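# Free the trapped arm and lower the window onto its sill

## Task

One arm is pinned beneath a window that has fallen. Get it out and pull the entire arm back onto its own side of the wall, ending at least a hand's width away from the wall. After that, ease the window down until it rests fully on its sill. The task fails if the window ever strikes anything hard. The result must hold without the robot supporting it, but a window sitting on its sill still counts even if a hand remains on or beneath it.

## Robot and tools

Robot: two 6-joint arms, left_arm and right_arm, each ending in a two-finger parallel gripper with a wrist camera. They stand on opposite sides of the table and face each other; left_arm's base is on the +y side. The names are labels only and do not match left or right in any image. Base positions in the scene frame: left_arm (-0.074, +0.460, +0.061) m, right_arm (+0.098, -0.558, +0.055) m.

Scene frame: origin at the table centre, table surface at z = +0.020 m, +z up. All printed gripper poses and velocities use this one frame.

execute_actions: the argument actions is a list holding nothing or one item. Optional pictures (true/false) controls whether camera images come back; they come by default.
- Look: {"actions": []} changes nothing and returns the state.
- Move: {"actions": [{"rows": [[...]], "steps": 15}]}. steps is 1 to 15 control steps of 1/30 s each (15 if omitted). rows holds 1 to 15 rows; one row is used per step, and the final row repeats if rows run out.
- Wait: {"actions": [{"steps": N}]} with N up to 300; sends nothing new and returns once N steps have passed since the previous result, with your reply time counted in.

Each row is one list of 14 numbers covering both arms, even if only one moves: left_arm waist, shoulder, elbow, wrist pitch, wrist yaw, wrist roll, opening, then right_arm in the same seven-number order. Joint numbers are absolute target angles in radians (not offsets), on the same scale as the Joint positions line. Stated ranges per arm: waist -3.054 to 3.054, shoulder 0.000 to 3.142, elbow 0.000 to 2.356, wrist pitch -1.571 to 1.571, wrist yaw -1.571 to 1.571, wrist roll -3.142 to 3.142. A call is rejected, sending nothing, if a target exceeds an end by more than 0.010 rad and is also further out than that joint's last reported angle. True ends may sit 0.010 rad either way of these; targets beyond the true end are clipped there and a "joint sent to its limit" line may appear (possibly about an earlier, still-running move). No such line does not prove more travel exists.

Opening is an absolute value from -1 to 1: +1 fully open (pad gap 0.088 m), empty fingers close at about -0.80, lower values add nothing. Closing fully takes at least about 0.5 s. Fingers settle where grip_measured equals your number (except near +1). To hold something, command roughly 0.07 below grip_measured; a smaller gap grips more lightly. Pads squeezing a hard part read up to about 0.061 narrower than they really are.

Motion: each step the joint target is held within a fixed lead of the measured angle (0.211 rad for waist, shoulder, elbow; 0.213 wrist pitch; 0.267 wrist yaw; 0.228 wrist roll), and targets that would move the gripper over 70 mm from where it is are scaled back. Far targets therefore take several calls. Friction may leave a joint short, especially at long reach, so check Joint positions after each move. Between calls, arms keep heading for the last row sent until they are nearly still or a step is HELD.

Gripper geometry: fingers point along the gripper's +x, open along its y. end_effector_position is the point between the pads, 3 to 4 cm behind the fingertips; the printed position may be off, more so when reaching far.

Result lines: the state line gives, per arm, end_effector_position (m), end_effector_quat_wxyz and velocities (m/s, rad/s). Joint positions and Joint velocities list six joints then pad gap (m, m/s). grip_measured is opening on the command scale; grip_effort_n is motor effort in N (negative closes, positive opens, saturates near 83 N, nonzero at rest). Joint torques and External joint torques are in joint order; the external values estimate outside resistance including held weight, friction and error. "joint command not followed" means the clearance check changed or blocked targets; HELD marks steps where your row was not (fully) sent. TORQUE FAULT: an arm hit a load limit and freezes for 10 s. MOTOR HOT warns from 50 °C; OVER-TEMPERATURE FAULT means it reached 95 °C and is held, and may lose power if it does not cool.

Load limits per joint (N m): waist 17.6, shoulder 21.8, elbow 21.7, wrist pitch 5.74, wrist yaw 5.72, wrist roll 5.36. Lifting the window adds to these.

zoom_image: camera (cam_head_left, cam_head_right, cam_high, cam_low, cam_left_wrist, cam_right_wrist) and region [x0, y0, x1, y1] in pixels of that 504x504 image, origin top-left, at most 504 by 504. Returns a closer view of the latest image.

read_manual: section "licences" only; gives licence texts and moves nothing.

finished_scene: pass scene, the current scene's number.

Avoid: letting the window drop or slam, knocking anything off the table, the two arms colliding or pressing on each other, and hard shoves that risk a torque fault. Loose objects may occasionally be nudged by outside pushes. Camera calibrations are approximate.

Each tool is called after "Request:" in YAML: its name, and indented under it one key for each argument.

## Session

I'll start by looking at the current state.

Request:
execute_actions:
  actions: []

Scene clock: 0.00 s of 4375.00 s.
left_arm: end_effector_position=(-0.1139, +0.1482, +0.3857) grip_measured=+0.832 grip_effort_n=n/a end_effector_quat_wxyz=(+0.659, -0.021, -0.021, -0.751) end_effector_velocity=(-0.002, -0.000, -0.003) end_effector_angular_velocity=(+0.003, +0.007, -0.010) | right_arm: end_effector_position=(+0.0305, +0.1160, +0.1835) grip_measured=+0.819 grip_effort_n=n/a end_effector_quat_wxyz=(+0.739, -0.028, -0.046, +0.671) end_effector_velocity=(-0.002, +0.000, -0.001) end_effector_angular_velocity=(+0.002, -0.008, +0.019)
Joint positions: left_arm=[0.006 0.844 0.648 0.255 0.006 0.004 0.08 ] | right_arm=[-0.008  2.577  1.825  0.784  0.249 -0.112  0.079]
Joint velocities: left_arm=[-0.002  0.002 -0.007  0.007  0.007 -0.007 -0.   ] | right_arm=[-0.002  0.002 -0.002  0.007 -0.022 -0.007 -0.   ]
Joint torques (N m, as the arm reports them, + toward a larger angle): no reading
External joint torques (N m, as the arm's controller estimates them; a push from outside toward a larger angle lowers the number): no reading
Heat: left arm: hottest elbow 25 °C (+0.0 °C/min); right arm: hottest shoulder 26 °C (+0.0 °C/min).

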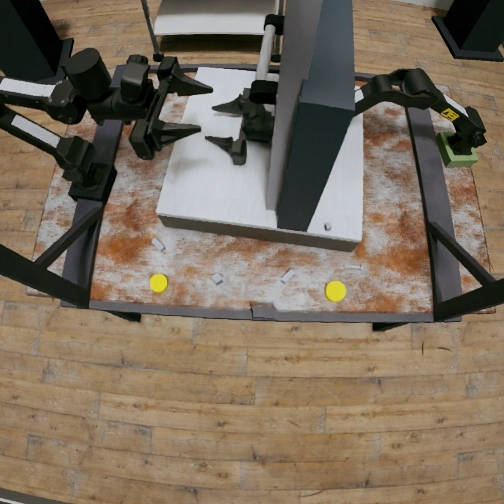

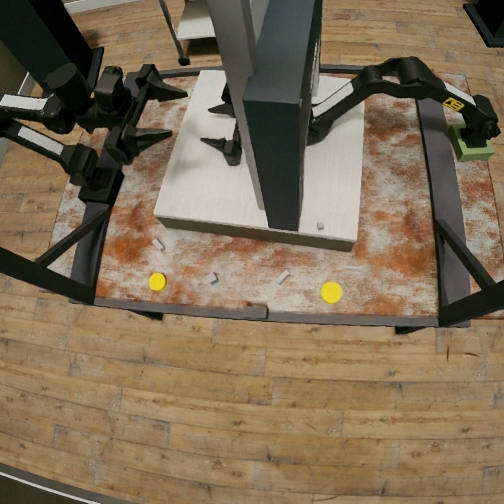

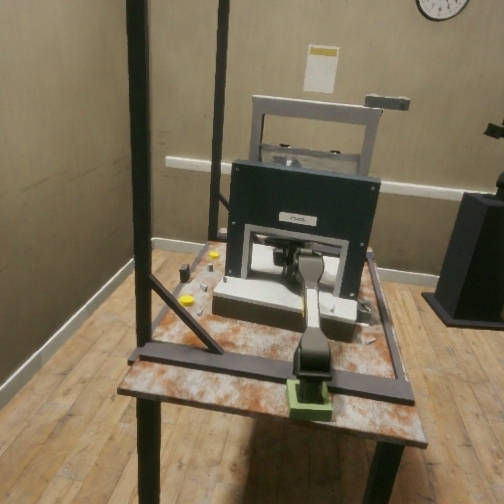

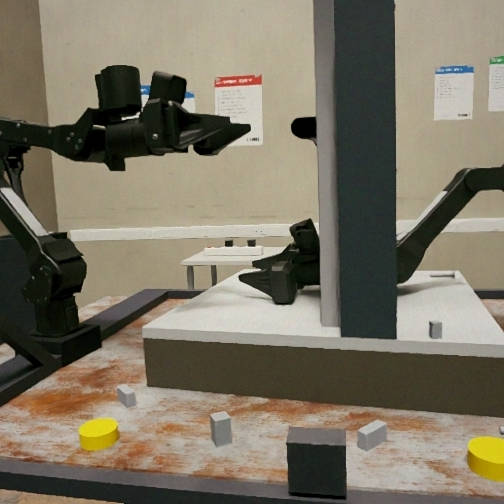

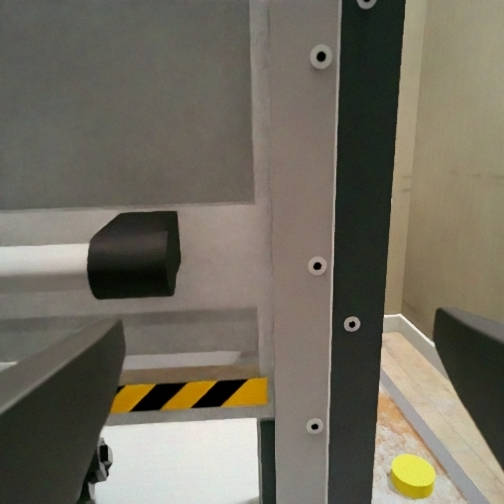

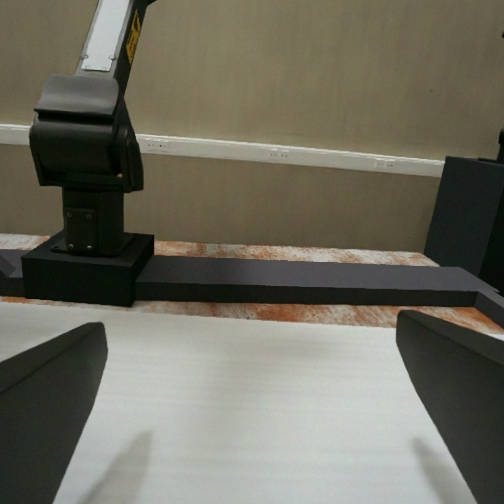

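Request:
zoom_image:
  camera: "cam_high"
  region: [200, 80, 420, 360]

Request:
zoom_image:
  camera: "cam_head_left"
  region: [140, 0, 380, 260]

Request:
zoom_image:
  camera: "cam_low"
  region: [200, 60, 504, 360]

Region (200, 80, 420, 360) of cam_high's 504x504 image, scaled by 1.800, with more detail than that image has; it fills the left 396 columns of this view, and the rest is white.

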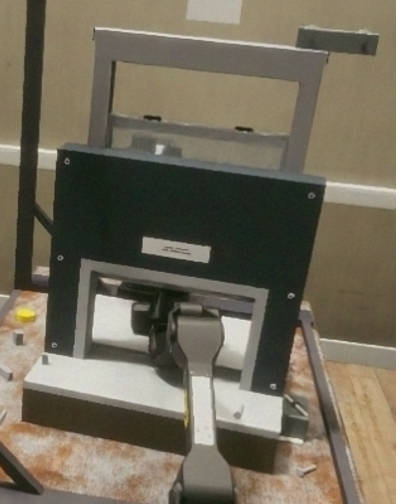

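Region (140, 0, 380, 260) of cam_head_left's 504x504 image, scaled by 1.938, with more detail than that image has; it fills the left 465 columns of this view, and the rest is white.

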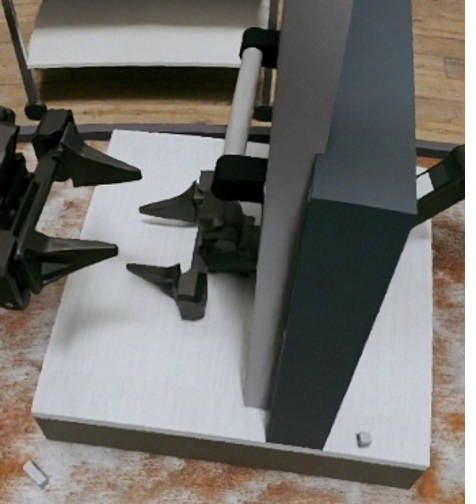

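Region (200, 60, 504, 360) of cam_low's 504x504 image, scaled by 1.658, with more detail than that image has; it fills the top 497 rows of this view, and the rest is white.

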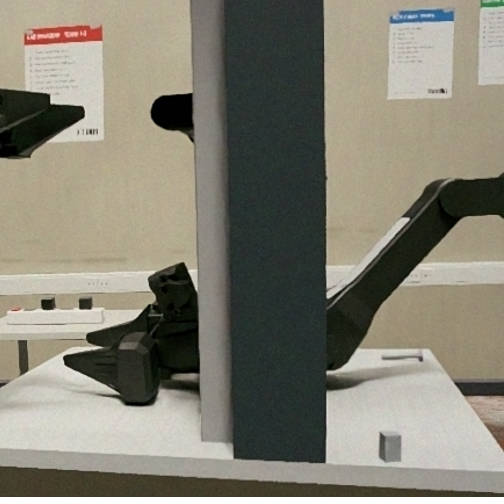

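Request:
zoom_image:
  camera: "cam_high"
  region: [230, 200, 370, 310]

Request:
execute_actions:
  actions: []
  pictures: false

Region (230, 200, 370, 310) of cam_high's 504x504 image, scaled by 3.600, with more detail than that image has; it fills the top 396 rows of this view, and the rest is white.

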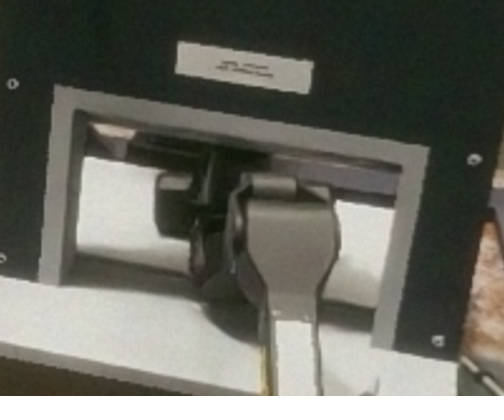

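Scene clock: 120.00 s of 4375.00 s.
left_arm: end_effector_position=(-0.1139, +0.1482, +0.3857) grip_measured=+0.832 grip_effort_n=0.2 end_effector_quat_wxyz=(+0.659, -0.021, -0.021, -0.751) end_effector_velocity=(+0.000, +0.000, -0.004) end_effector_angular_velocity=(+0.013, +0.006, +0.004) | right_arm: end_effector_position=(+0.0305, +0.1160, +0.1835) grip_measured=+0.819 grip_effort_n=-1.2 end_effector_quat_wxyz=(+0.739, -0.028, -0.046, +0.671) end_effector_velocity=(-0.001, +0.001, -0.004) end_effector_angular_velocity=(-0.013, -0.010, +0.029)
Joint positions: left_arm=[0.006 0.844 0.648 0.255 0.006 0.004 0.08 ] | right_arm=[-0.008  2.577  1.825  0.784  0.249 -0.112  0.079]
Joint velocities: left_arm=[-0.002 -0.002 -0.007 -0.007 -0.007 -0.007  0.   ] | right_arm=[-0.007  0.002 -0.002 -0.007 -0.037 -0.007 -0.   ]
Joint torques (N m, as the arm reports them, + toward a larger angle): left_arm=[-0.12 -2.18  7.09  2.   -0.04  0.  ] | right_arm=[  0.18 -12.59   6.68   2.01   0.01   0.01]
External joint torques (N m, as the arm's controller estimates them; a push from outside toward a larger angle lowers the number): left_arm=[-0.12 -0.02 -0.3   0.2  -0.04 -0.01] | right_arm=[ 0.36  0.    0.36  0.32  0.01 -0.01]
Heat: left arm: hottest elbow 35 °C (+2.0 °C/min); right arm: hottest shoulder 62 °C (+9.0 °C/min). Fold the right arm in close to its base before you think long.
MOTOR HOT: a motor of the right arm reached 50 °C. Now the hottest motor of the right arm, joint 2 (shoulder), reports 62 °C. The temperature limit of the motors' drives, at which the controller stops that arm, is 95 °C. To cool a motor, set the load down, stop pushing, or move to a pose that needs little force.
Steps of this call (steps 1 to 90: nothing new was sent; then 117.00 s passed at rest). Readings (joint positions):
1: left_arm=[0.006 0.844 0.648 0.255 0.006 0.004] | right_arm=[-0.008 2.577 1.825 0.784 0.249 -0.112]
2: left_arm=[0.006 0.844 0.648 0.255 0.006 0.004] | right_arm=[-0.008 2.577 1.825 0.784 0.249 -0.112]
4: left_arm=[0.006 0.844 0.648 0.255 0.006 0.004] | right_arm=[-0.008 2.577 1.825 0.784 0.249 -0.112]
8: left_arm=[0.006 0.844 0.648 0.255 0.006 0.004] | right_arm=[-0.008 2.577 1.825 0.784 0.249 -0.112]
90: the state above

Request:
execute_actions:
  actions:
    - {"rows": [[0.1, 0.86, 0.66, 0.26, 0.1, 0.2, 1, -0.008, 2.577, 1.825, 0.784, 0.249, -0.112, 0.82],[0.2, 0.89, 0.68, 0.265, 0.2, 0.4, 1, -0.008, 2.577, 1.825, 0.784, 0.249, -0.112, 0.82],[0.3, 0.93, 0.70, 0.27, 0.3, 0.6, 1, -0.008, 2.577, 1.825, 0.784, 0.249, -0.112, 0.82],[0.4, 0.97, 0.73, 0.28, 0.4, 0.8, 1, -0.008, 2.577, 1.825, 0.784, 0.249, -0.112, 0.82],[0.5, 1.02, 0.76, 0.29, 0.48, 1.0, 1, -0.008, 2.577, 1.825, 0.784, 0.249, -0.112, 0.82],[0.572, 1.07, 0.785, 0.3, 0.536, 1.2, 1, -0.008, 2.577, 1.825, 0.784, 0.249, -0.112, 0.82],[0.572, 1.108, 0.805, 0.303, 0.536, 1.571, 1, -0.008, 2.577, 1.825, 0.784, 0.249, -0.112, 0.82]], "steps": 15}
  pictures: false

Request:
execute_actions:
  actions:
    - {"steps": 15}

Scene clock: 143.07 s of 4375.00 s.
left_arm: end_effector_position=(+0.0054, +0.1108, +0.3808) grip_measured=+0.993 grip_effort_n=13.3 end_effector_quat_wxyz=(+0.595, +0.319, -0.344, -0.653) end_effector_velocity=(-0.006, +0.001, +0.041) end_effector_angular_velocity=(-0.279, -2.052, -0.089) | right_arm: end_effector_position=(+0.0305, +0.1160, +0.1813) grip_measured=+0.819 grip_effort_n=5.8 end_effector_quat_wxyz=(+0.739, -0.030, -0.045, +0.671) end_effector_velocity=(+0.004, +0.000, -0.001) end_effector_angular_velocity=(-0.008, -0.009, -0.000)
Joint positions: left_arm=[0.566 1.101 0.792 0.3   0.525 0.982 0.088] | right_arm=[-0.008  2.58   1.824  0.784  0.249 -0.112  0.079]
Joint velocities: left_arm=[ 0.022  0.002  0.076  0.037  0.095  2.015 -0.   ] | right_arm=[-0.007 -0.002 -0.002 -0.007 -0.007 -0.007 -0.   ]
Joint torques (N m, as the arm reports them, + toward a larger angle): left_arm=[ 0.44 -3.32  7.74  2.04  0.27  0.17] | right_arm=[  0.1  -11.68   6.21   1.54   0.     0.  ]
External joint torques (N m, as the arm's controller estimates them; a push from outside toward a larger angle lowers the number): left_arm=[0.44 0.47 0.41 0.34 0.25 0.22] | right_arm=[ 0.2   0.97 -0.14 -0.16  0.   -0.01]
Heat: left arm: hottest elbow 35 °C (+1.0 °C/min); right arm: hottest shoulder 64 °C (+7.1 °C/min). Fold the right arm in close to its base before you think long.
MOTOR HOT: still on. Now the hottest motor of the right arm, joint 2 (shoulder), reports 64 °C; a drive's own limit is 95 °C.
Steps of this call (steps 1 to 90: nothing new was sent; then 19.57 s passed at rest; steps 91 to 105: all 15 steps of this action). Readings (joint positions):
91: left_arm=[0.019 0.845 0.648 0.255 0.030 0.049] | right_arm=[-0.008 2.578 1.825 0.784 0.249 -0.112]
92: left_arm=[0.056 0.851 0.651 0.256 0.078 0.115] | right_arm=[-0.008 2.579 1.824 0.784 0.249 -0.112]
94: left_arm=[0.176 0.891 0.677 0.265 0.211 0.249] | right_arm=[-0.008 2.580 1.824 0.784 0.249 -0.112]
98: left_arm=[0.420 1.039 0.768 0.294 0.457 0.515] | right_arm=[-0.008 2.580 1.824 0.784 0.249 -0.112]
105: the state above

Scene clock: 143.57 s of 4375.00 s.
left_arm: end_effector_position=(+0.0058, +0.1111, +0.3839) grip_measured=+0.993 grip_effort_n=13.3 end_effector_quat_wxyz=(+0.479, +0.474, -0.519, -0.525) end_effector_velocity=(-0.002, +0.000, -0.002) end_effector_angular_velocity=(+0.001, -0.063, -0.010) | right_arm: end_effector_position=(+0.0305, +0.1160, +0.1813) grip_measured=+0.819 grip_effort_n=5.8 end_effector_quat_wxyz=(+0.739, -0.030, -0.045, +0.671) end_effector_velocity=(+0.003, -0.000, +0.002) end_effector_angular_velocity=(+0.007, -0.006, -0.010)
Joint positions: left_arm=[0.569 1.101 0.798 0.302 0.53  1.561 0.088] | right_arm=[-0.008  2.58   1.824  0.784  0.249 -0.112  0.079]
Joint velocities: left_arm=[-0.002 -0.002 -0.002 -0.007  0.007  0.066 -0.   ] | right_arm=[-0.002 -0.002 -0.002  0.007  0.007 -0.007 -0.   ]
Joint torques (N m, as the arm reports them, + toward a larger angle): left_arm=[ 0.17 -3.25  7.83  1.97  0.23  0.11] | right_arm=[  0.09 -11.67   6.22   1.54   0.     0.  ]
External joint torques (N m, as the arm's controller estimates them; a push from outside toward a larger angle lowers the number): left_arm=[0.18 0.48 0.53 0.28 0.23 0.17] | right_arm=[ 0.01  0.93 -0.11 -0.16  0.01 -0.02]
Heat: left arm: hottest elbow 35 °C (+1.0 °C/min); right arm: hottest shoulder 64 °C (+7.1 °C/min). Fold the right arm in close to its base before you think long.
MOTOR HOT: still on. Now the hottest motor of the right arm, joint 2 (shoulder), reports 64 °C; a drive's own limit is 95 °C.
Steps of this call (steps 1 to 15: the robot went on to your last target). Readings (joint positions):
1: left_arm=[0.566 1.101 0.795 0.301 0.527 1.049] | right_arm=[-0.008 2.580 1.824 0.784 0.249 -0.112]
2: left_arm=[0.567 1.101 0.796 0.302 0.528 1.115] | right_arm=[-0.008 2.580 1.824 0.784 0.249 -0.112]
4: left_arm=[0.568 1.101 0.798 0.302 0.529 1.249] | right_arm=[-0.008 2.580 1.824 0.784 0.249 -0.112]
8: left_arm=[0.569 1.101 0.798 0.302 0.530 1.482] | right_arm=[-0.008 2.580 1.824 0.784 0.249 -0.112]
15: the state above
camera_calibration (this result's frames):
cam_left_wrist: T_world_to_cam=[[0.0212928, 0.0118599, -0.999703, 0.38877], [0.969029, 0.245821, 0.0235557, -0.0114523], [0.246028, -0.969243, -0.00625837, 0.185885], [0, 0, 0, 1]] pos_world=[-0.0429132, 0.178372, 0.390087]
cam_right_wrist: T_world_to_cam=[[0.98742, -0.140004, 0.0734905, -0.0221393], [0.0324151, -0.275673, -0.960705, 0.239635], [0.154762, 0.951001, -0.267667, 0.0196256], [0, 0, 0, 1]] pos_world=[0.0110557, 0.0442973, 0.237099]

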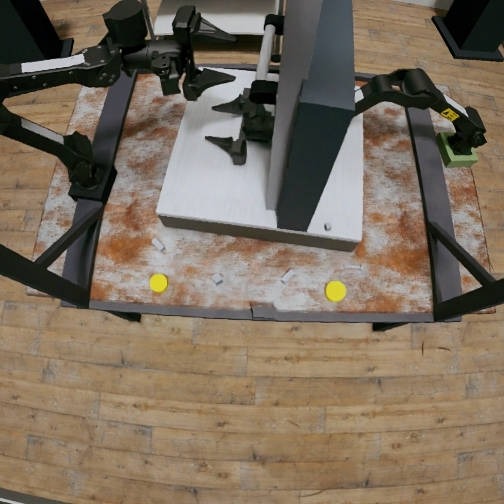

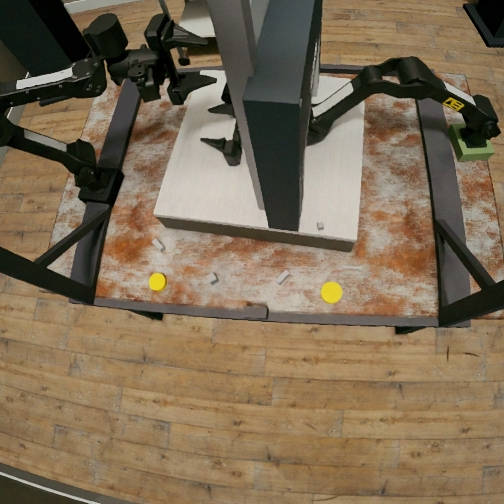

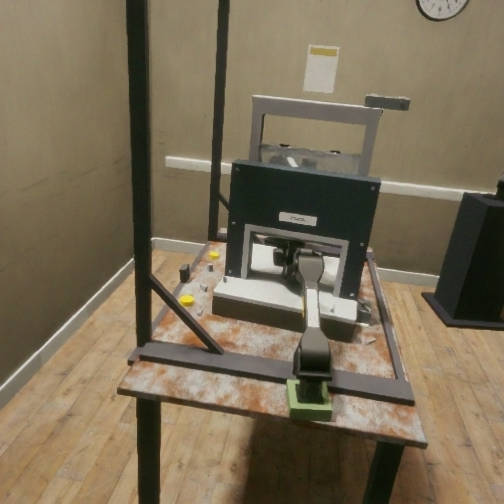

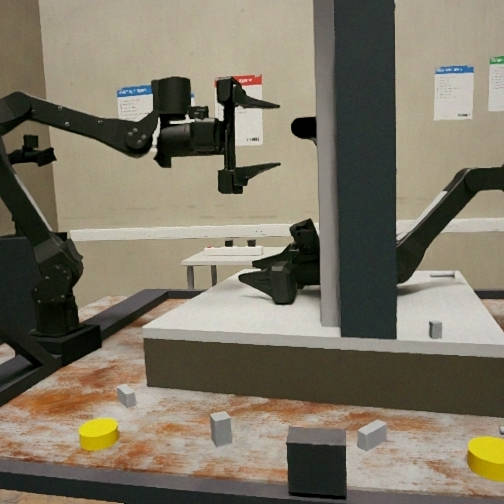

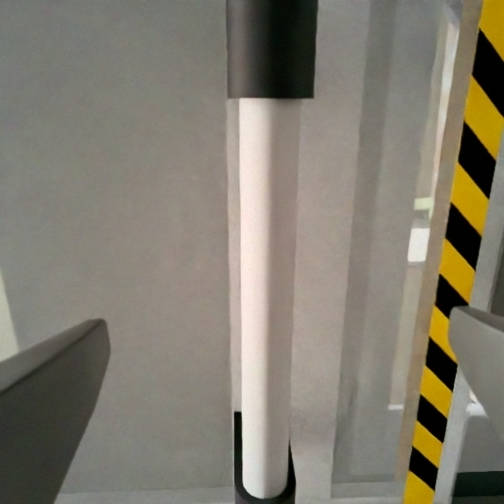

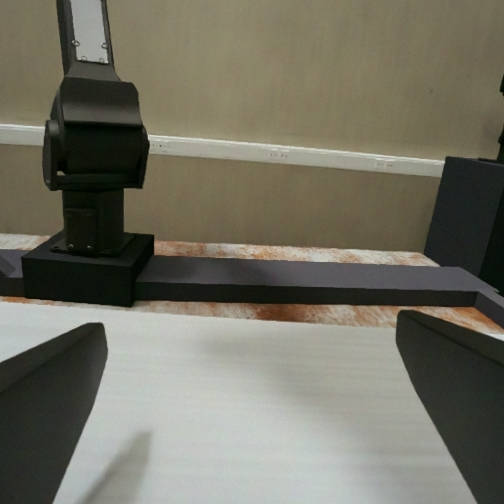

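Request:
execute_actions:
  actions:
    - {"rows": [[0.556, 1.134, 0.82, 0.313, 0.52, 1.571, 1, -0.008, 2.577, 1.825, 0.784, 0.249, -0.112, 0.82],[0.54, 1.165, 0.84, 0.324, 0.504, 1.571, 1, -0.008, 2.577, 1.825, 0.784, 0.249, -0.112, 0.82],[0.524, 1.197, 0.861, 0.335, 0.488, 1.571, 1, -0.008, 2.577, 1.825, 0.784, 0.249, -0.112, 0.82],[0.508, 1.229, 0.882, 0.346, 0.472, 1.571, 1, -0.008, 2.577, 1.825, 0.784, 0.249, -0.112, 0.82],[0.493, 1.26, 0.904, 0.357, 0.457, 1.571, 1, -0.008, 2.577, 1.825, 0.784, 0.249, -0.112, 0.82],[0.479, 1.29, 0.925, 0.367, 0.443, 1.571, 1, -0.008, 2.577, 1.825, 0.784, 0.249, -0.112, 0.82],[0.466, 1.32, 0.946, 0.377, 0.43, 1.571, 1, -0.008, 2.577, 1.825, 0.784, 0.249, -0.112, 0.82],[0.455, 1.348, 0.966, 0.386, 0.419, 1.571, 1, -0.008, 2.577, 1.825, 0.784, 0.249, -0.112, 0.82],[0.445, 1.372, 0.984, 0.393, 0.409, 1.571, 1, -0.008, 2.577, 1.825, 0.784, 0.249, -0.112, 0.82]], "steps": 15}

Scene clock: 154.77 s of 4375.00 s.
left_arm: end_effector_position=(-0.0007, +0.0423, +0.3837) grip_measured=+0.993 grip_effort_n=13.3 end_effector_quat_wxyz=(+0.475, +0.474, -0.522, -0.527) end_effector_velocity=(+0.007, -0.010, +0.020) end_effector_angular_velocity=(-0.057, -0.012, +0.044) | right_arm: end_effector_position=(+0.0305, +0.1160, +0.1813) grip_measured=+0.819 grip_effort_n=5.8 end_effector_quat_wxyz=(+0.739, -0.030, -0.045, +0.671) end_effector_velocity=(-0.005, -0.000, -0.004) end_effector_angular_velocity=(-0.013, -0.010, +0.024)
Joint positions: left_arm=[0.448 1.361 0.969 0.388 0.418 1.567 0.088] | right_arm=[-0.008  2.58   1.824  0.784  0.249 -0.112  0.079]
Joint velocities: left_arm=[-0.007  0.032  0.056  0.037 -0.051 -0.007 -0.   ] | right_arm=[ 0.002  0.002 -0.002 -0.007 -0.022 -0.007 -0.   ]
Joint torques (N m, as the arm reports them, + toward a larger angle): left_arm=[-0.33 -5.3   8.19  2.18 -0.21  0.11] | right_arm=[  0.1  -11.69   6.21   1.55   0.     0.  ]
External joint torques (N m, as the arm's controller estimates them; a push from outside toward a larger angle lowers the number): left_arm=[-0.39  0.74  0.61  0.35 -0.21  0.18] | right_arm=[ 0.    0.86 -0.1  -0.14  0.01 -0.01]
Heat: left arm: hottest elbow 36 °C (+2.0 °C/min); right arm: hottest shoulder 64 °C (+5.0 °C/min). Fold the right arm in close to its base before you think long.
MOTOR HOT: still on. Now the hottest motor of the right arm, joint 2 (shoulder), reports 64 °C; a drive's own limit is 95 °C.
Steps of this call (steps 1 to 15: the robot went on to your last target; steps 16 to 90: nothing new was sent; then 7.70 s passed at rest; steps 91 to 105: all 15 steps of this action). Readings (joint positions):
91: left_arm=[0.568 1.105 0.799 0.302 0.530 1.567] | right_arm=[-0.008 2.580 1.824 0.784 0.249 -0.112]
92: left_arm=[0.564 1.115 0.806 0.308 0.528 1.567] | right_arm=[-0.008 2.580 1.824 0.784 0.249 -0.112]
94: left_arm=[0.544 1.155 0.836 0.325 0.507 1.567] | right_arm=[-0.008 2.580 1.824 0.784 0.249 -0.112]
98: left_arm=[0.488 1.270 0.913 0.362 0.454 1.567] | right_arm=[-0.008 2.580 1.824 0.784 0.249 -0.112]
105: the state above
camera_calibration (this result's frames):
cam_left_wrist: T_world_to_cam=[[0.0261267, 0.0144184, -0.999555, 0.389376], [0.970937, 0.237594, 0.028806, 0.0100968], [0.237903, -0.971258, -0.00779185, 0.121506], [0, 0, 0, 1]] pos_world=[-0.0488833, 0.110001, 0.389859]
cam_right_wrist: T_world_to_cam=[[0.98742, -0.140004, 0.0734905, -0.0221393], [0.0324151, -0.275673, -0.960705, 0.239635], [0.154762, 0.951001, -0.267667, 0.0196256], [0, 0, 0, 1]] pos_world=[0.0110557, 0.0442973, 0.237099]

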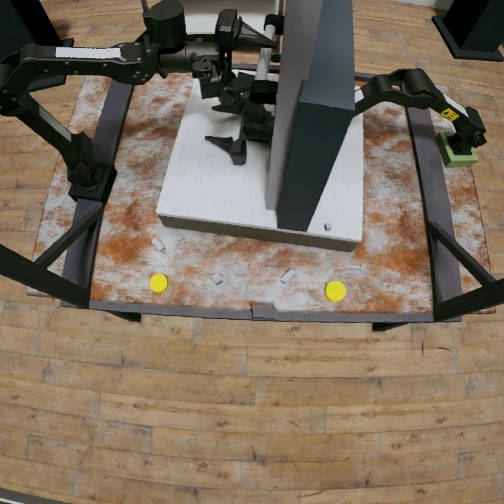

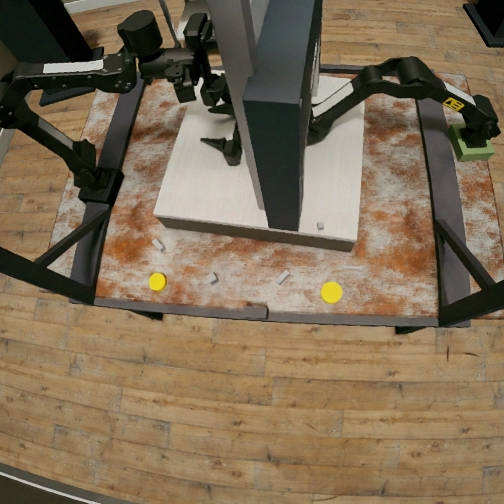

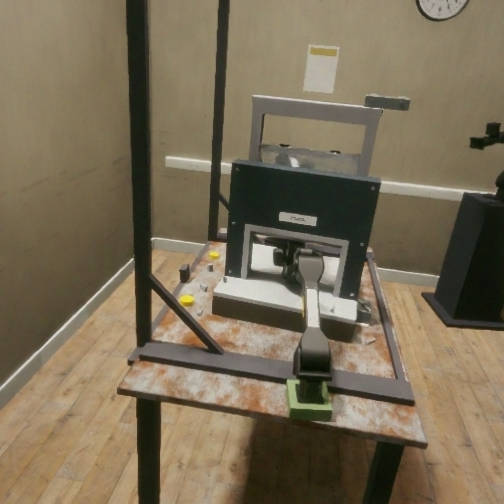

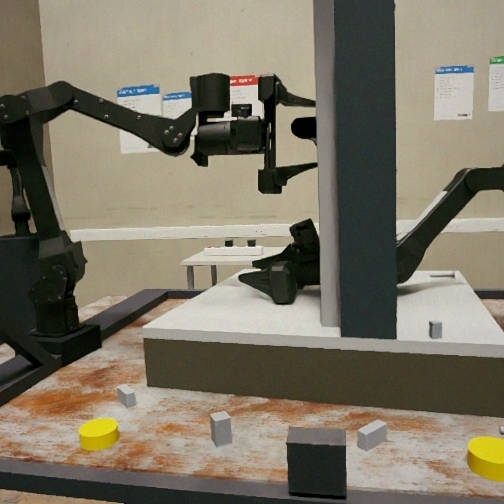

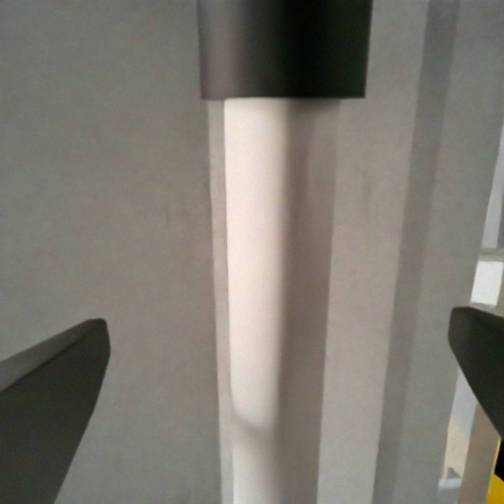

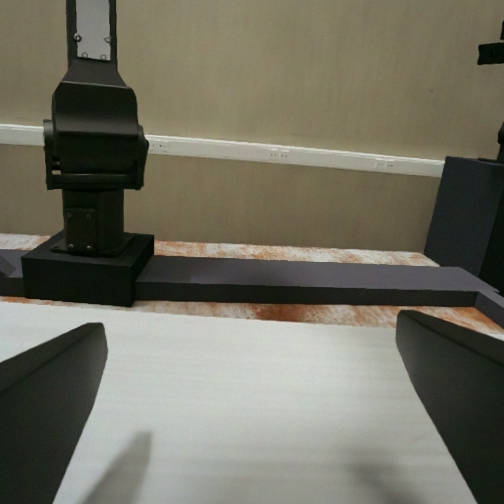

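Request:
execute_actions:
  actions:
    - {"rows": [[0.442, 1.379, 0.989, 0.395, 0.405, 1.571, 0.8, -0.008, 2.577, 1.825, 0.784, 0.249, -0.112, 0.82],[0.439, 1.386, 0.995, 0.397, 0.402, 1.571, 0.6, -0.008, 2.577, 1.825, 0.784, 0.249, -0.112, 0.82],[0.436, 1.393, 1.0, 0.399, 0.399, 1.571, 0.4, -0.008, 2.577, 1.825, 0.784, 0.249, -0.112, 0.82],[0.434, 1.399, 1.005, 0.4, 0.396, 1.571, 0.2, -0.008, 2.577, 1.825, 0.784, 0.249, -0.112, 0.82],[0.434, 1.399, 1.005, 0.4, 0.396, 1.571, 0.0, -0.008, 2.577, 1.825, 0.784, 0.249, -0.112, 0.82],[0.434, 1.399, 1.005, 0.4, 0.396, 1.571, -0.15, -0.008, 2.577, 1.825, 0.784, 0.249, -0.112, 0.82]], "steps": 15}

Scene clock: 173.10 s of 4375.00 s.
left_arm: end_effector_position=(-0.0009, +0.0345, +0.3873) grip_measured=-0.135 grip_effort_n=-12.8 end_effector_quat_wxyz=(+0.478, +0.474, -0.524, -0.522) end_effector_velocity=(+0.002, -0.000, +0.001) end_effector_angular_velocity=(+0.004, +0.023, +0.019) | right_arm: end_effector_position=(+0.0305, +0.1160, +0.1813) grip_measured=+0.819 grip_effort_n=5.8 end_effector_quat_wxyz=(+0.739, -0.030, -0.045, +0.671) end_effector_velocity=(+0.003, -0.000, -0.001) end_effector_angular_velocity=(-0.008, -0.008, -0.010)
Joint positions: left_arm=[0.437 1.389 0.997 0.398 0.402 1.567 0.032] | right_arm=[-0.008  2.58   1.824  0.784  0.249 -0.112  0.079]
Joint velocities: left_arm=[-0.002 -0.002  0.002 -0.007 -0.022 -0.022 -0.008] | right_arm=[-0.002 -0.002 -0.002 -0.007  0.007 -0.007  0.   ]
Joint torques (N m, as the arm reports them, + toward a larger angle): left_arm=[-0.24 -5.11  8.03  2.06 -0.28  0.1 ] | right_arm=[  0.1  -11.69   6.21   1.55   0.     0.  ]
External joint torques (N m, as the arm's controller estimates them; a push from outside toward a larger angle lowers the number): left_arm=[-0.25  0.75  0.78  0.33 -0.27  0.16] | right_arm=[ 0.12  0.97 -0.14 -0.15  0.   -0.02]
Heat: left arm: hottest elbow 37 °C (+2.0 °C/min); right arm: hottest shoulder 64 °C (+3.0 °C/min). Fold the right arm in close to its base before you think long.
MOTOR HOT: still on. Now the hottest motor of the right arm, joint 2 (shoulder), reports 64 °C; a drive's own limit is 95 °C.
Steps of this call (steps 1 to 15: the robot went on to your last target; steps 16 to 90: nothing new was sent; then 14.83 s passed at rest; steps 91 to 105: all 15 steps of this action). Readings (joint positions):
91: left_arm=[0.447 1.363 0.977 0.391 0.414 1.567] | right_arm=[-0.008 2.580 1.824 0.784 0.249 -0.112]
92: left_arm=[0.446 1.365 0.979 0.392 0.412 1.567] | right_arm=[-0.008 2.580 1.824 0.784 0.249 -0.112]
94: left_arm=[0.443 1.374 0.987 0.396 0.407 1.567] | right_arm=[-0.008 2.580 1.824 0.784 0.249 -0.112]
98: left_arm=[0.437 1.387 0.995 0.397 0.403 1.567] | right_arm=[-0.008 2.580 1.824 0.784 0.249 -0.112]
105: the state above
camera_calibration (this result's frames):
cam_left_wrist: T_world_to_cam=[[0.0293543, 0.00438235, -0.999559, 0.393453], [0.969743, 0.242333, 0.0295411, 0.0116391], [0.242355, -0.970183, 0.00286375, 0.109818], [0, 0, 0, 1]] pos_world=[-0.0494516, 0.101999, 0.392621]
cam_right_wrist: T_world_to_cam=[[0.98742, -0.140004, 0.0734905, -0.0221393], [0.0324151, -0.275673, -0.960705, 0.239635], [0.154762, 0.951001, -0.267667, 0.0196256], [0, 0, 0, 1]] pos_world=[0.0110557, 0.0442973, 0.237099]

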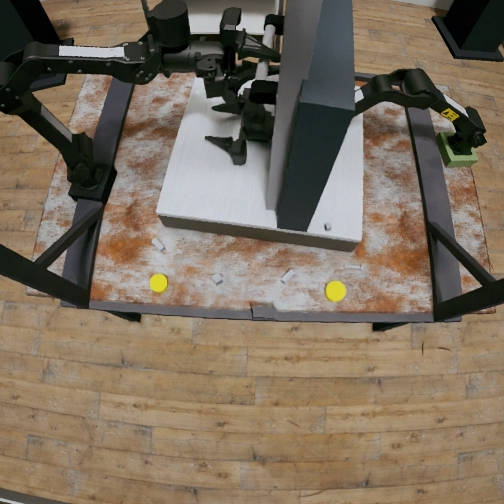

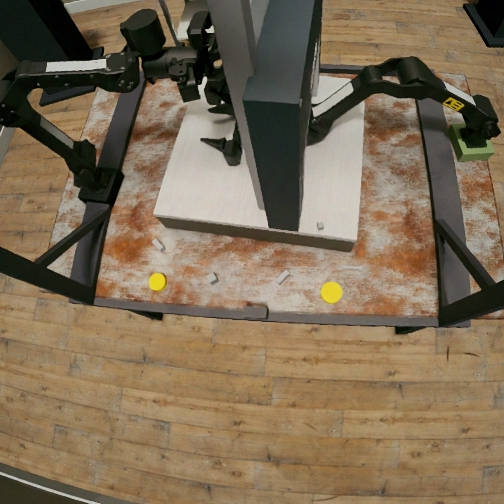

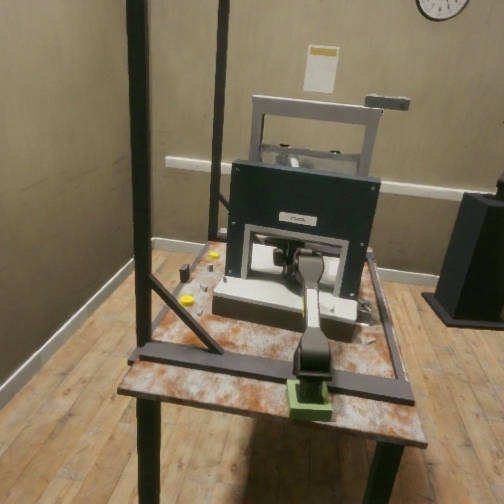

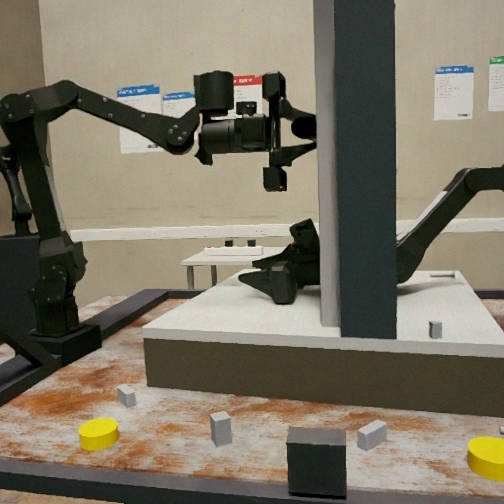

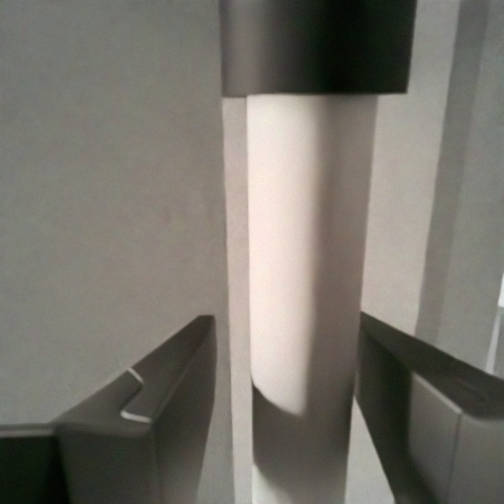

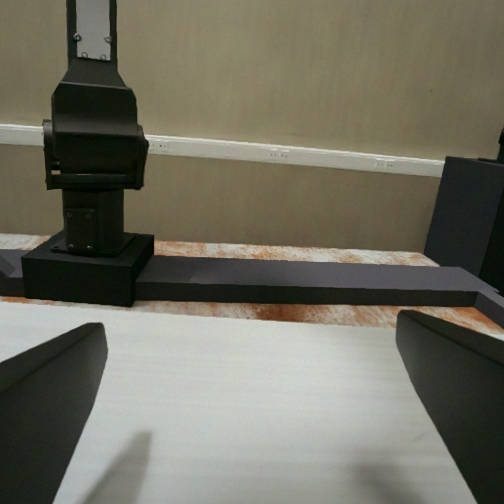

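Request:
execute_actions:
  actions:
    - {"rows": [[0.434, 1.399, 1.005, 0.4, 0.396, 1.571, -0.18, -0.008, 2.577, 1.825, 0.784, 0.249, -0.112, 0.82],[0.434, 1.399, 1.005, 0.4, 0.396, 1.571, -0.21, -0.008, 2.577, 1.825, 0.784, 0.249, -0.112, 0.82],[0.434, 1.399, 1.005, 0.4, 0.396, 1.571, -0.24, -0.008, 2.577, 1.825, 0.784, 0.249, -0.112, 0.82],[0.434, 1.399, 1.005, 0.4, 0.396, 1.571, -0.27, -0.008, 2.577, 1.825, 0.784, 0.249, -0.112, 0.82],[0.434, 1.399, 1.005, 0.4, 0.396, 1.571, -0.30, -0.008, 2.577, 1.825, 0.784, 0.249, -0.112, 0.82],[0.434, 1.399, 1.005, 0.4, 0.396, 1.571, -0.33, -0.008, 2.577, 1.825, 0.784, 0.249, -0.112, 0.82],[0.434, 1.399, 1.005, 0.4, 0.396, 1.571, -0.36, -0.008, 2.577, 1.825, 0.784, 0.249, -0.112, 0.82],[0.434, 1.399, 1.005, 0.4, 0.396, 1.571, -0.39, -0.008, 2.577, 1.825, 0.784, 0.249, -0.112, 0.82],[0.434, 1.399, 1.005, 0.4, 0.396, 1.571, -0.42, -0.008, 2.577, 1.825, 0.784, 0.249, -0.112, 0.82],[0.434, 1.399, 1.005, 0.4, 0.396, 1.571, -0.45, -0.008, 2.577, 1.825, 0.784, 0.249, -0.112, 0.82],[0.434, 1.399, 1.005, 0.4, 0.396, 1.571, -0.48, -0.008, 2.577, 1.825, 0.784, 0.249, -0.112, 0.82]], "steps": 15}
  pictures: false

Scene clock: 183.50 s of 4375.00 s.
left_arm: end_effector_position=(-0.0009, +0.0338, +0.3861) grip_measured=-0.463 grip_effort_n=-19.8 end_effector_quat_wxyz=(+0.477, +0.474, -0.523, -0.523) end_effector_velocity=(-0.000, -0.000, -0.005) end_effector_angular_velocity=(+0.020, -0.001, +0.015) | right_arm: end_effector_position=(+0.0305, +0.1160, +0.1813) grip_measured=+0.819 grip_effort_n=5.8 end_effector_quat_wxyz=(+0.739, -0.030, -0.045, +0.671) end_effector_velocity=(+0.005, -0.000, -0.001) end_effector_angular_velocity=(-0.008, -0.008, -0.025)
Joint positions: left_arm=[0.436 1.392 0.997 0.398 0.402 1.567 0.016] | right_arm=[-0.008  2.58   1.824  0.784  0.249 -0.112  0.079]
Joint velocities: left_arm=[-0.007 -0.002 -0.002 -0.022 -0.022  0.007 -0.008] | right_arm=[-0.002 -0.002 -0.002 -0.007  0.022 -0.007 -0.   ]
Joint torques (N m, as the arm reports them, + toward a larger angle): left_arm=[-0.23 -5.77  7.83  2.12 -0.17  0.1 ] | right_arm=[  0.11 -11.72   6.21   1.55   0.     0.  ]
External joint torques (N m, as the arm's controller estimates them; a push from outside toward a larger angle lowers the number): left_arm=[-0.21  0.19  0.44  0.33 -0.17  0.18] | right_arm=[ 0.23  0.93 -0.15 -0.15  0.   -0.02]
Heat: left arm: hottest elbow 38 °C (+3.0 °C/min); right arm: hottest shoulder 64 °C (+2.0 °C/min). Fold the right arm in close to its base before you think long.
MOTOR HOT: still on. Now the hottest motor of the right arm, joint 2 (shoulder), reports 64 °C; a drive's own limit is 95 °C.
Steps of this call (steps 1 to 15: the robot went on to your last target; steps 16 to 90: nothing new was sent; then 6.90 s passed at rest; steps 91 to 105: all 15 steps of this action). Readings (joint positions):
91: left_arm=[0.437 1.389 0.997 0.398 0.402 1.567] | right_arm=[-0.008 2.580 1.824 0.784 0.249 -0.112]
92: left_arm=[0.437 1.389 0.997 0.398 0.402 1.567] | right_arm=[-0.008 2.580 1.824 0.784 0.249 -0.112]
94: left_arm=[0.437 1.389 0.997 0.398 0.402 1.567] | right_arm=[-0.008 2.580 1.824 0.784 0.249 -0.112]
98: left_arm=[0.437 1.389 0.997 0.398 0.402 1.567] | right_arm=[-0.008 2.580 1.824 0.784 0.249 -0.112]
105: the state above

Request:
execute_actions:
  actions:
    - {"rows": [[0.434, 1.399, 1.005, 0.4, 0.396, 1.571, -0.50, -0.008, 2.577, 1.825, 0.784, 0.249, -0.112, 0.82],[0.434, 1.399, 1.005, 0.4, 0.396, 1.571, -0.52, -0.008, 2.577, 1.825, 0.784, 0.249, -0.112, 0.82],[0.434, 1.399, 1.005, 0.4, 0.396, 1.571, -0.54, -0.008, 2.577, 1.825, 0.784, 0.249, -0.112, 0.82],[0.434, 1.399, 1.005, 0.4, 0.396, 1.571, -0.56, -0.008, 2.577, 1.825, 0.784, 0.249, -0.112, 0.82]], "steps": 10}

Scene clock: 189.97 s of 4375.00 s.
left_arm: end_effector_position=(-0.0009, +0.0338, +0.3859) grip_measured=-0.495 grip_effort_n=-83.5 end_effector_quat_wxyz=(+0.476, +0.476, -0.524, -0.522) end_effector_velocity=(-0.000, +0.000, +0.001) end_effector_angular_velocity=(+0.003, +0.008, +0.005) | right_arm: end_effector_position=(+0.0305, +0.1160, +0.1813) grip_measured=+0.819 grip_effort_n=5.8 end_effector_quat_wxyz=(+0.739, -0.030, -0.045, +0.671) end_effector_velocity=(-0.002, -0.000, -0.003) end_effector_angular_velocity=(-0.022, -0.011, +0.019)
Joint positions: left_arm=[0.436 1.392 0.997 0.397 0.402 1.573 0.015] | right_arm=[-0.008  2.58   1.824  0.784  0.249 -0.112  0.079]
Joint velocities: left_arm=[-0.002 -0.002  0.002 -0.007 -0.007 -0.007 -0.   ] | right_arm=[-0.002 -0.007 -0.007 -0.022 -0.022 -0.007 -0.   ]
Joint torques (N m, as the arm reports them, + toward a larger angle): left_arm=[-0.23 -5.6   7.97  2.1  -0.23 -0.14] | right_arm=[  0.1  -11.69   6.2    1.55   0.     0.  ]
External joint torques (N m, as the arm's controller estimates them; a push from outside toward a larger angle lowers the number): left_arm=[-0.27  0.37  0.59  0.33 -0.23 -0.08] | right_arm=[ 0.08  1.1  -0.22 -0.17  0.01 -0.01]
Heat: left arm: hottest elbow 38 °C (+3.0 °C/min); right arm: hottest shoulder 64 °C (+1.0 °C/min). Fold the right arm in close to its base before you think long.
MOTOR HOT: still on. Now the hottest motor of the right arm, joint 2 (shoulder), reports 64 °C; a drive's own limit is 95 °C.
Steps of this call (steps 1 to 15: the robot went on to your last target; steps 16 to 90: nothing new was sent; then 3.13 s passed at rest; steps 91 to 100: all 10 steps of this action). Readings (joint positions):
91: left_arm=[0.436 1.392 0.997 0.398 0.402 1.571] | right_arm=[-0.008 2.580 1.824 0.784 0.249 -0.112]
92: left_arm=[0.436 1.392 0.997 0.398 0.402 1.572] | right_arm=[-0.008 2.580 1.824 0.784 0.249 -0.112]
94: left_arm=[0.436 1.392 0.997 0.397 0.402 1.573] | right_arm=[-0.008 2.580 1.824 0.784 0.249 -0.112]
98: left_arm=[0.436 1.392 0.997 0.397 0.402 1.573] | right_arm=[-0.008 2.580 1.824 0.784 0.249 -0.112]
100: the state above
camera_calibration (this result's frames):
cam_left_wrist: T_world_to_cam=[[0.0342784, 0.00742706, -0.999385, 0.391887], [0.969671, 0.241887, 0.0350569, 0.00968949], [0.241999, -0.970276, 0.0010897, 0.109845], [0, 0, 0, 1]] pos_world=[-0.0494113, 0.101326, 0.391186]
cam_right_wrist: T_world_to_cam=[[0.98742, -0.140004, 0.0734905, -0.0221393], [0.0324151, -0.275673, -0.960705, 0.239635], [0.154762, 0.951001, -0.267667, 0.0196256], [0, 0, 0, 1]] pos_world=[0.0110557, 0.0442973, 0.237099]

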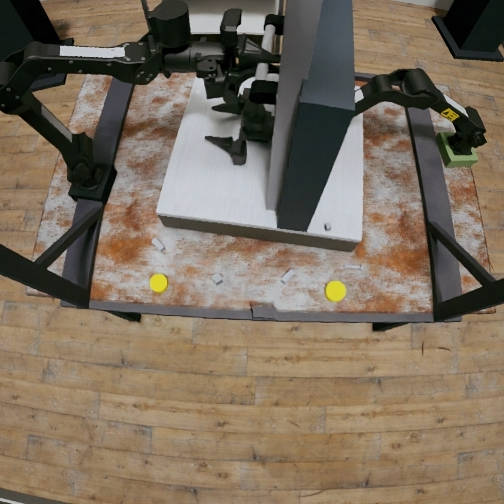

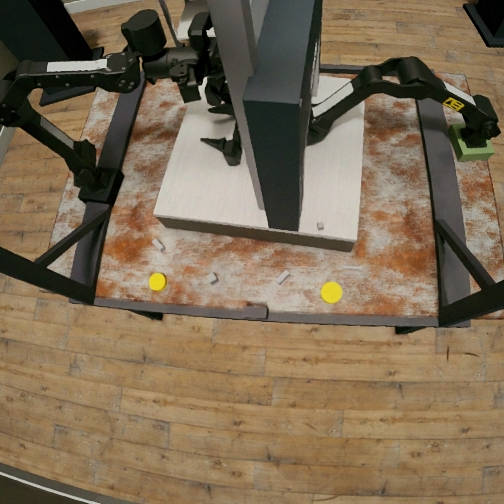

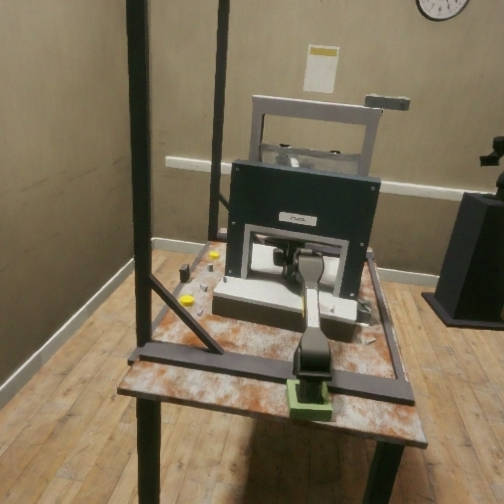

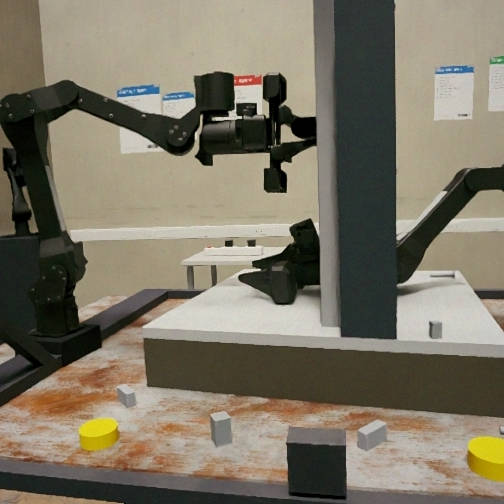

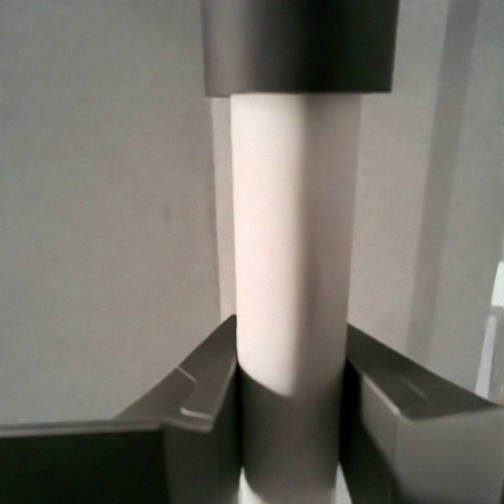

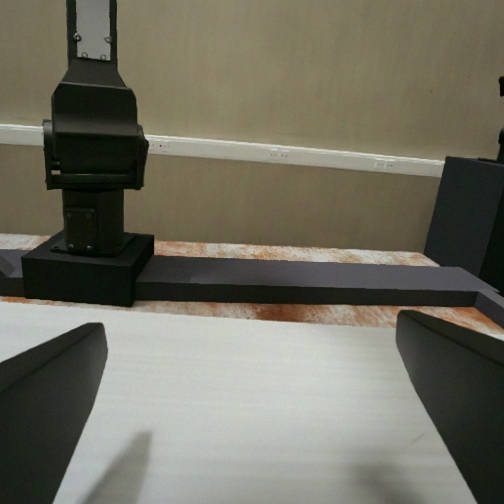

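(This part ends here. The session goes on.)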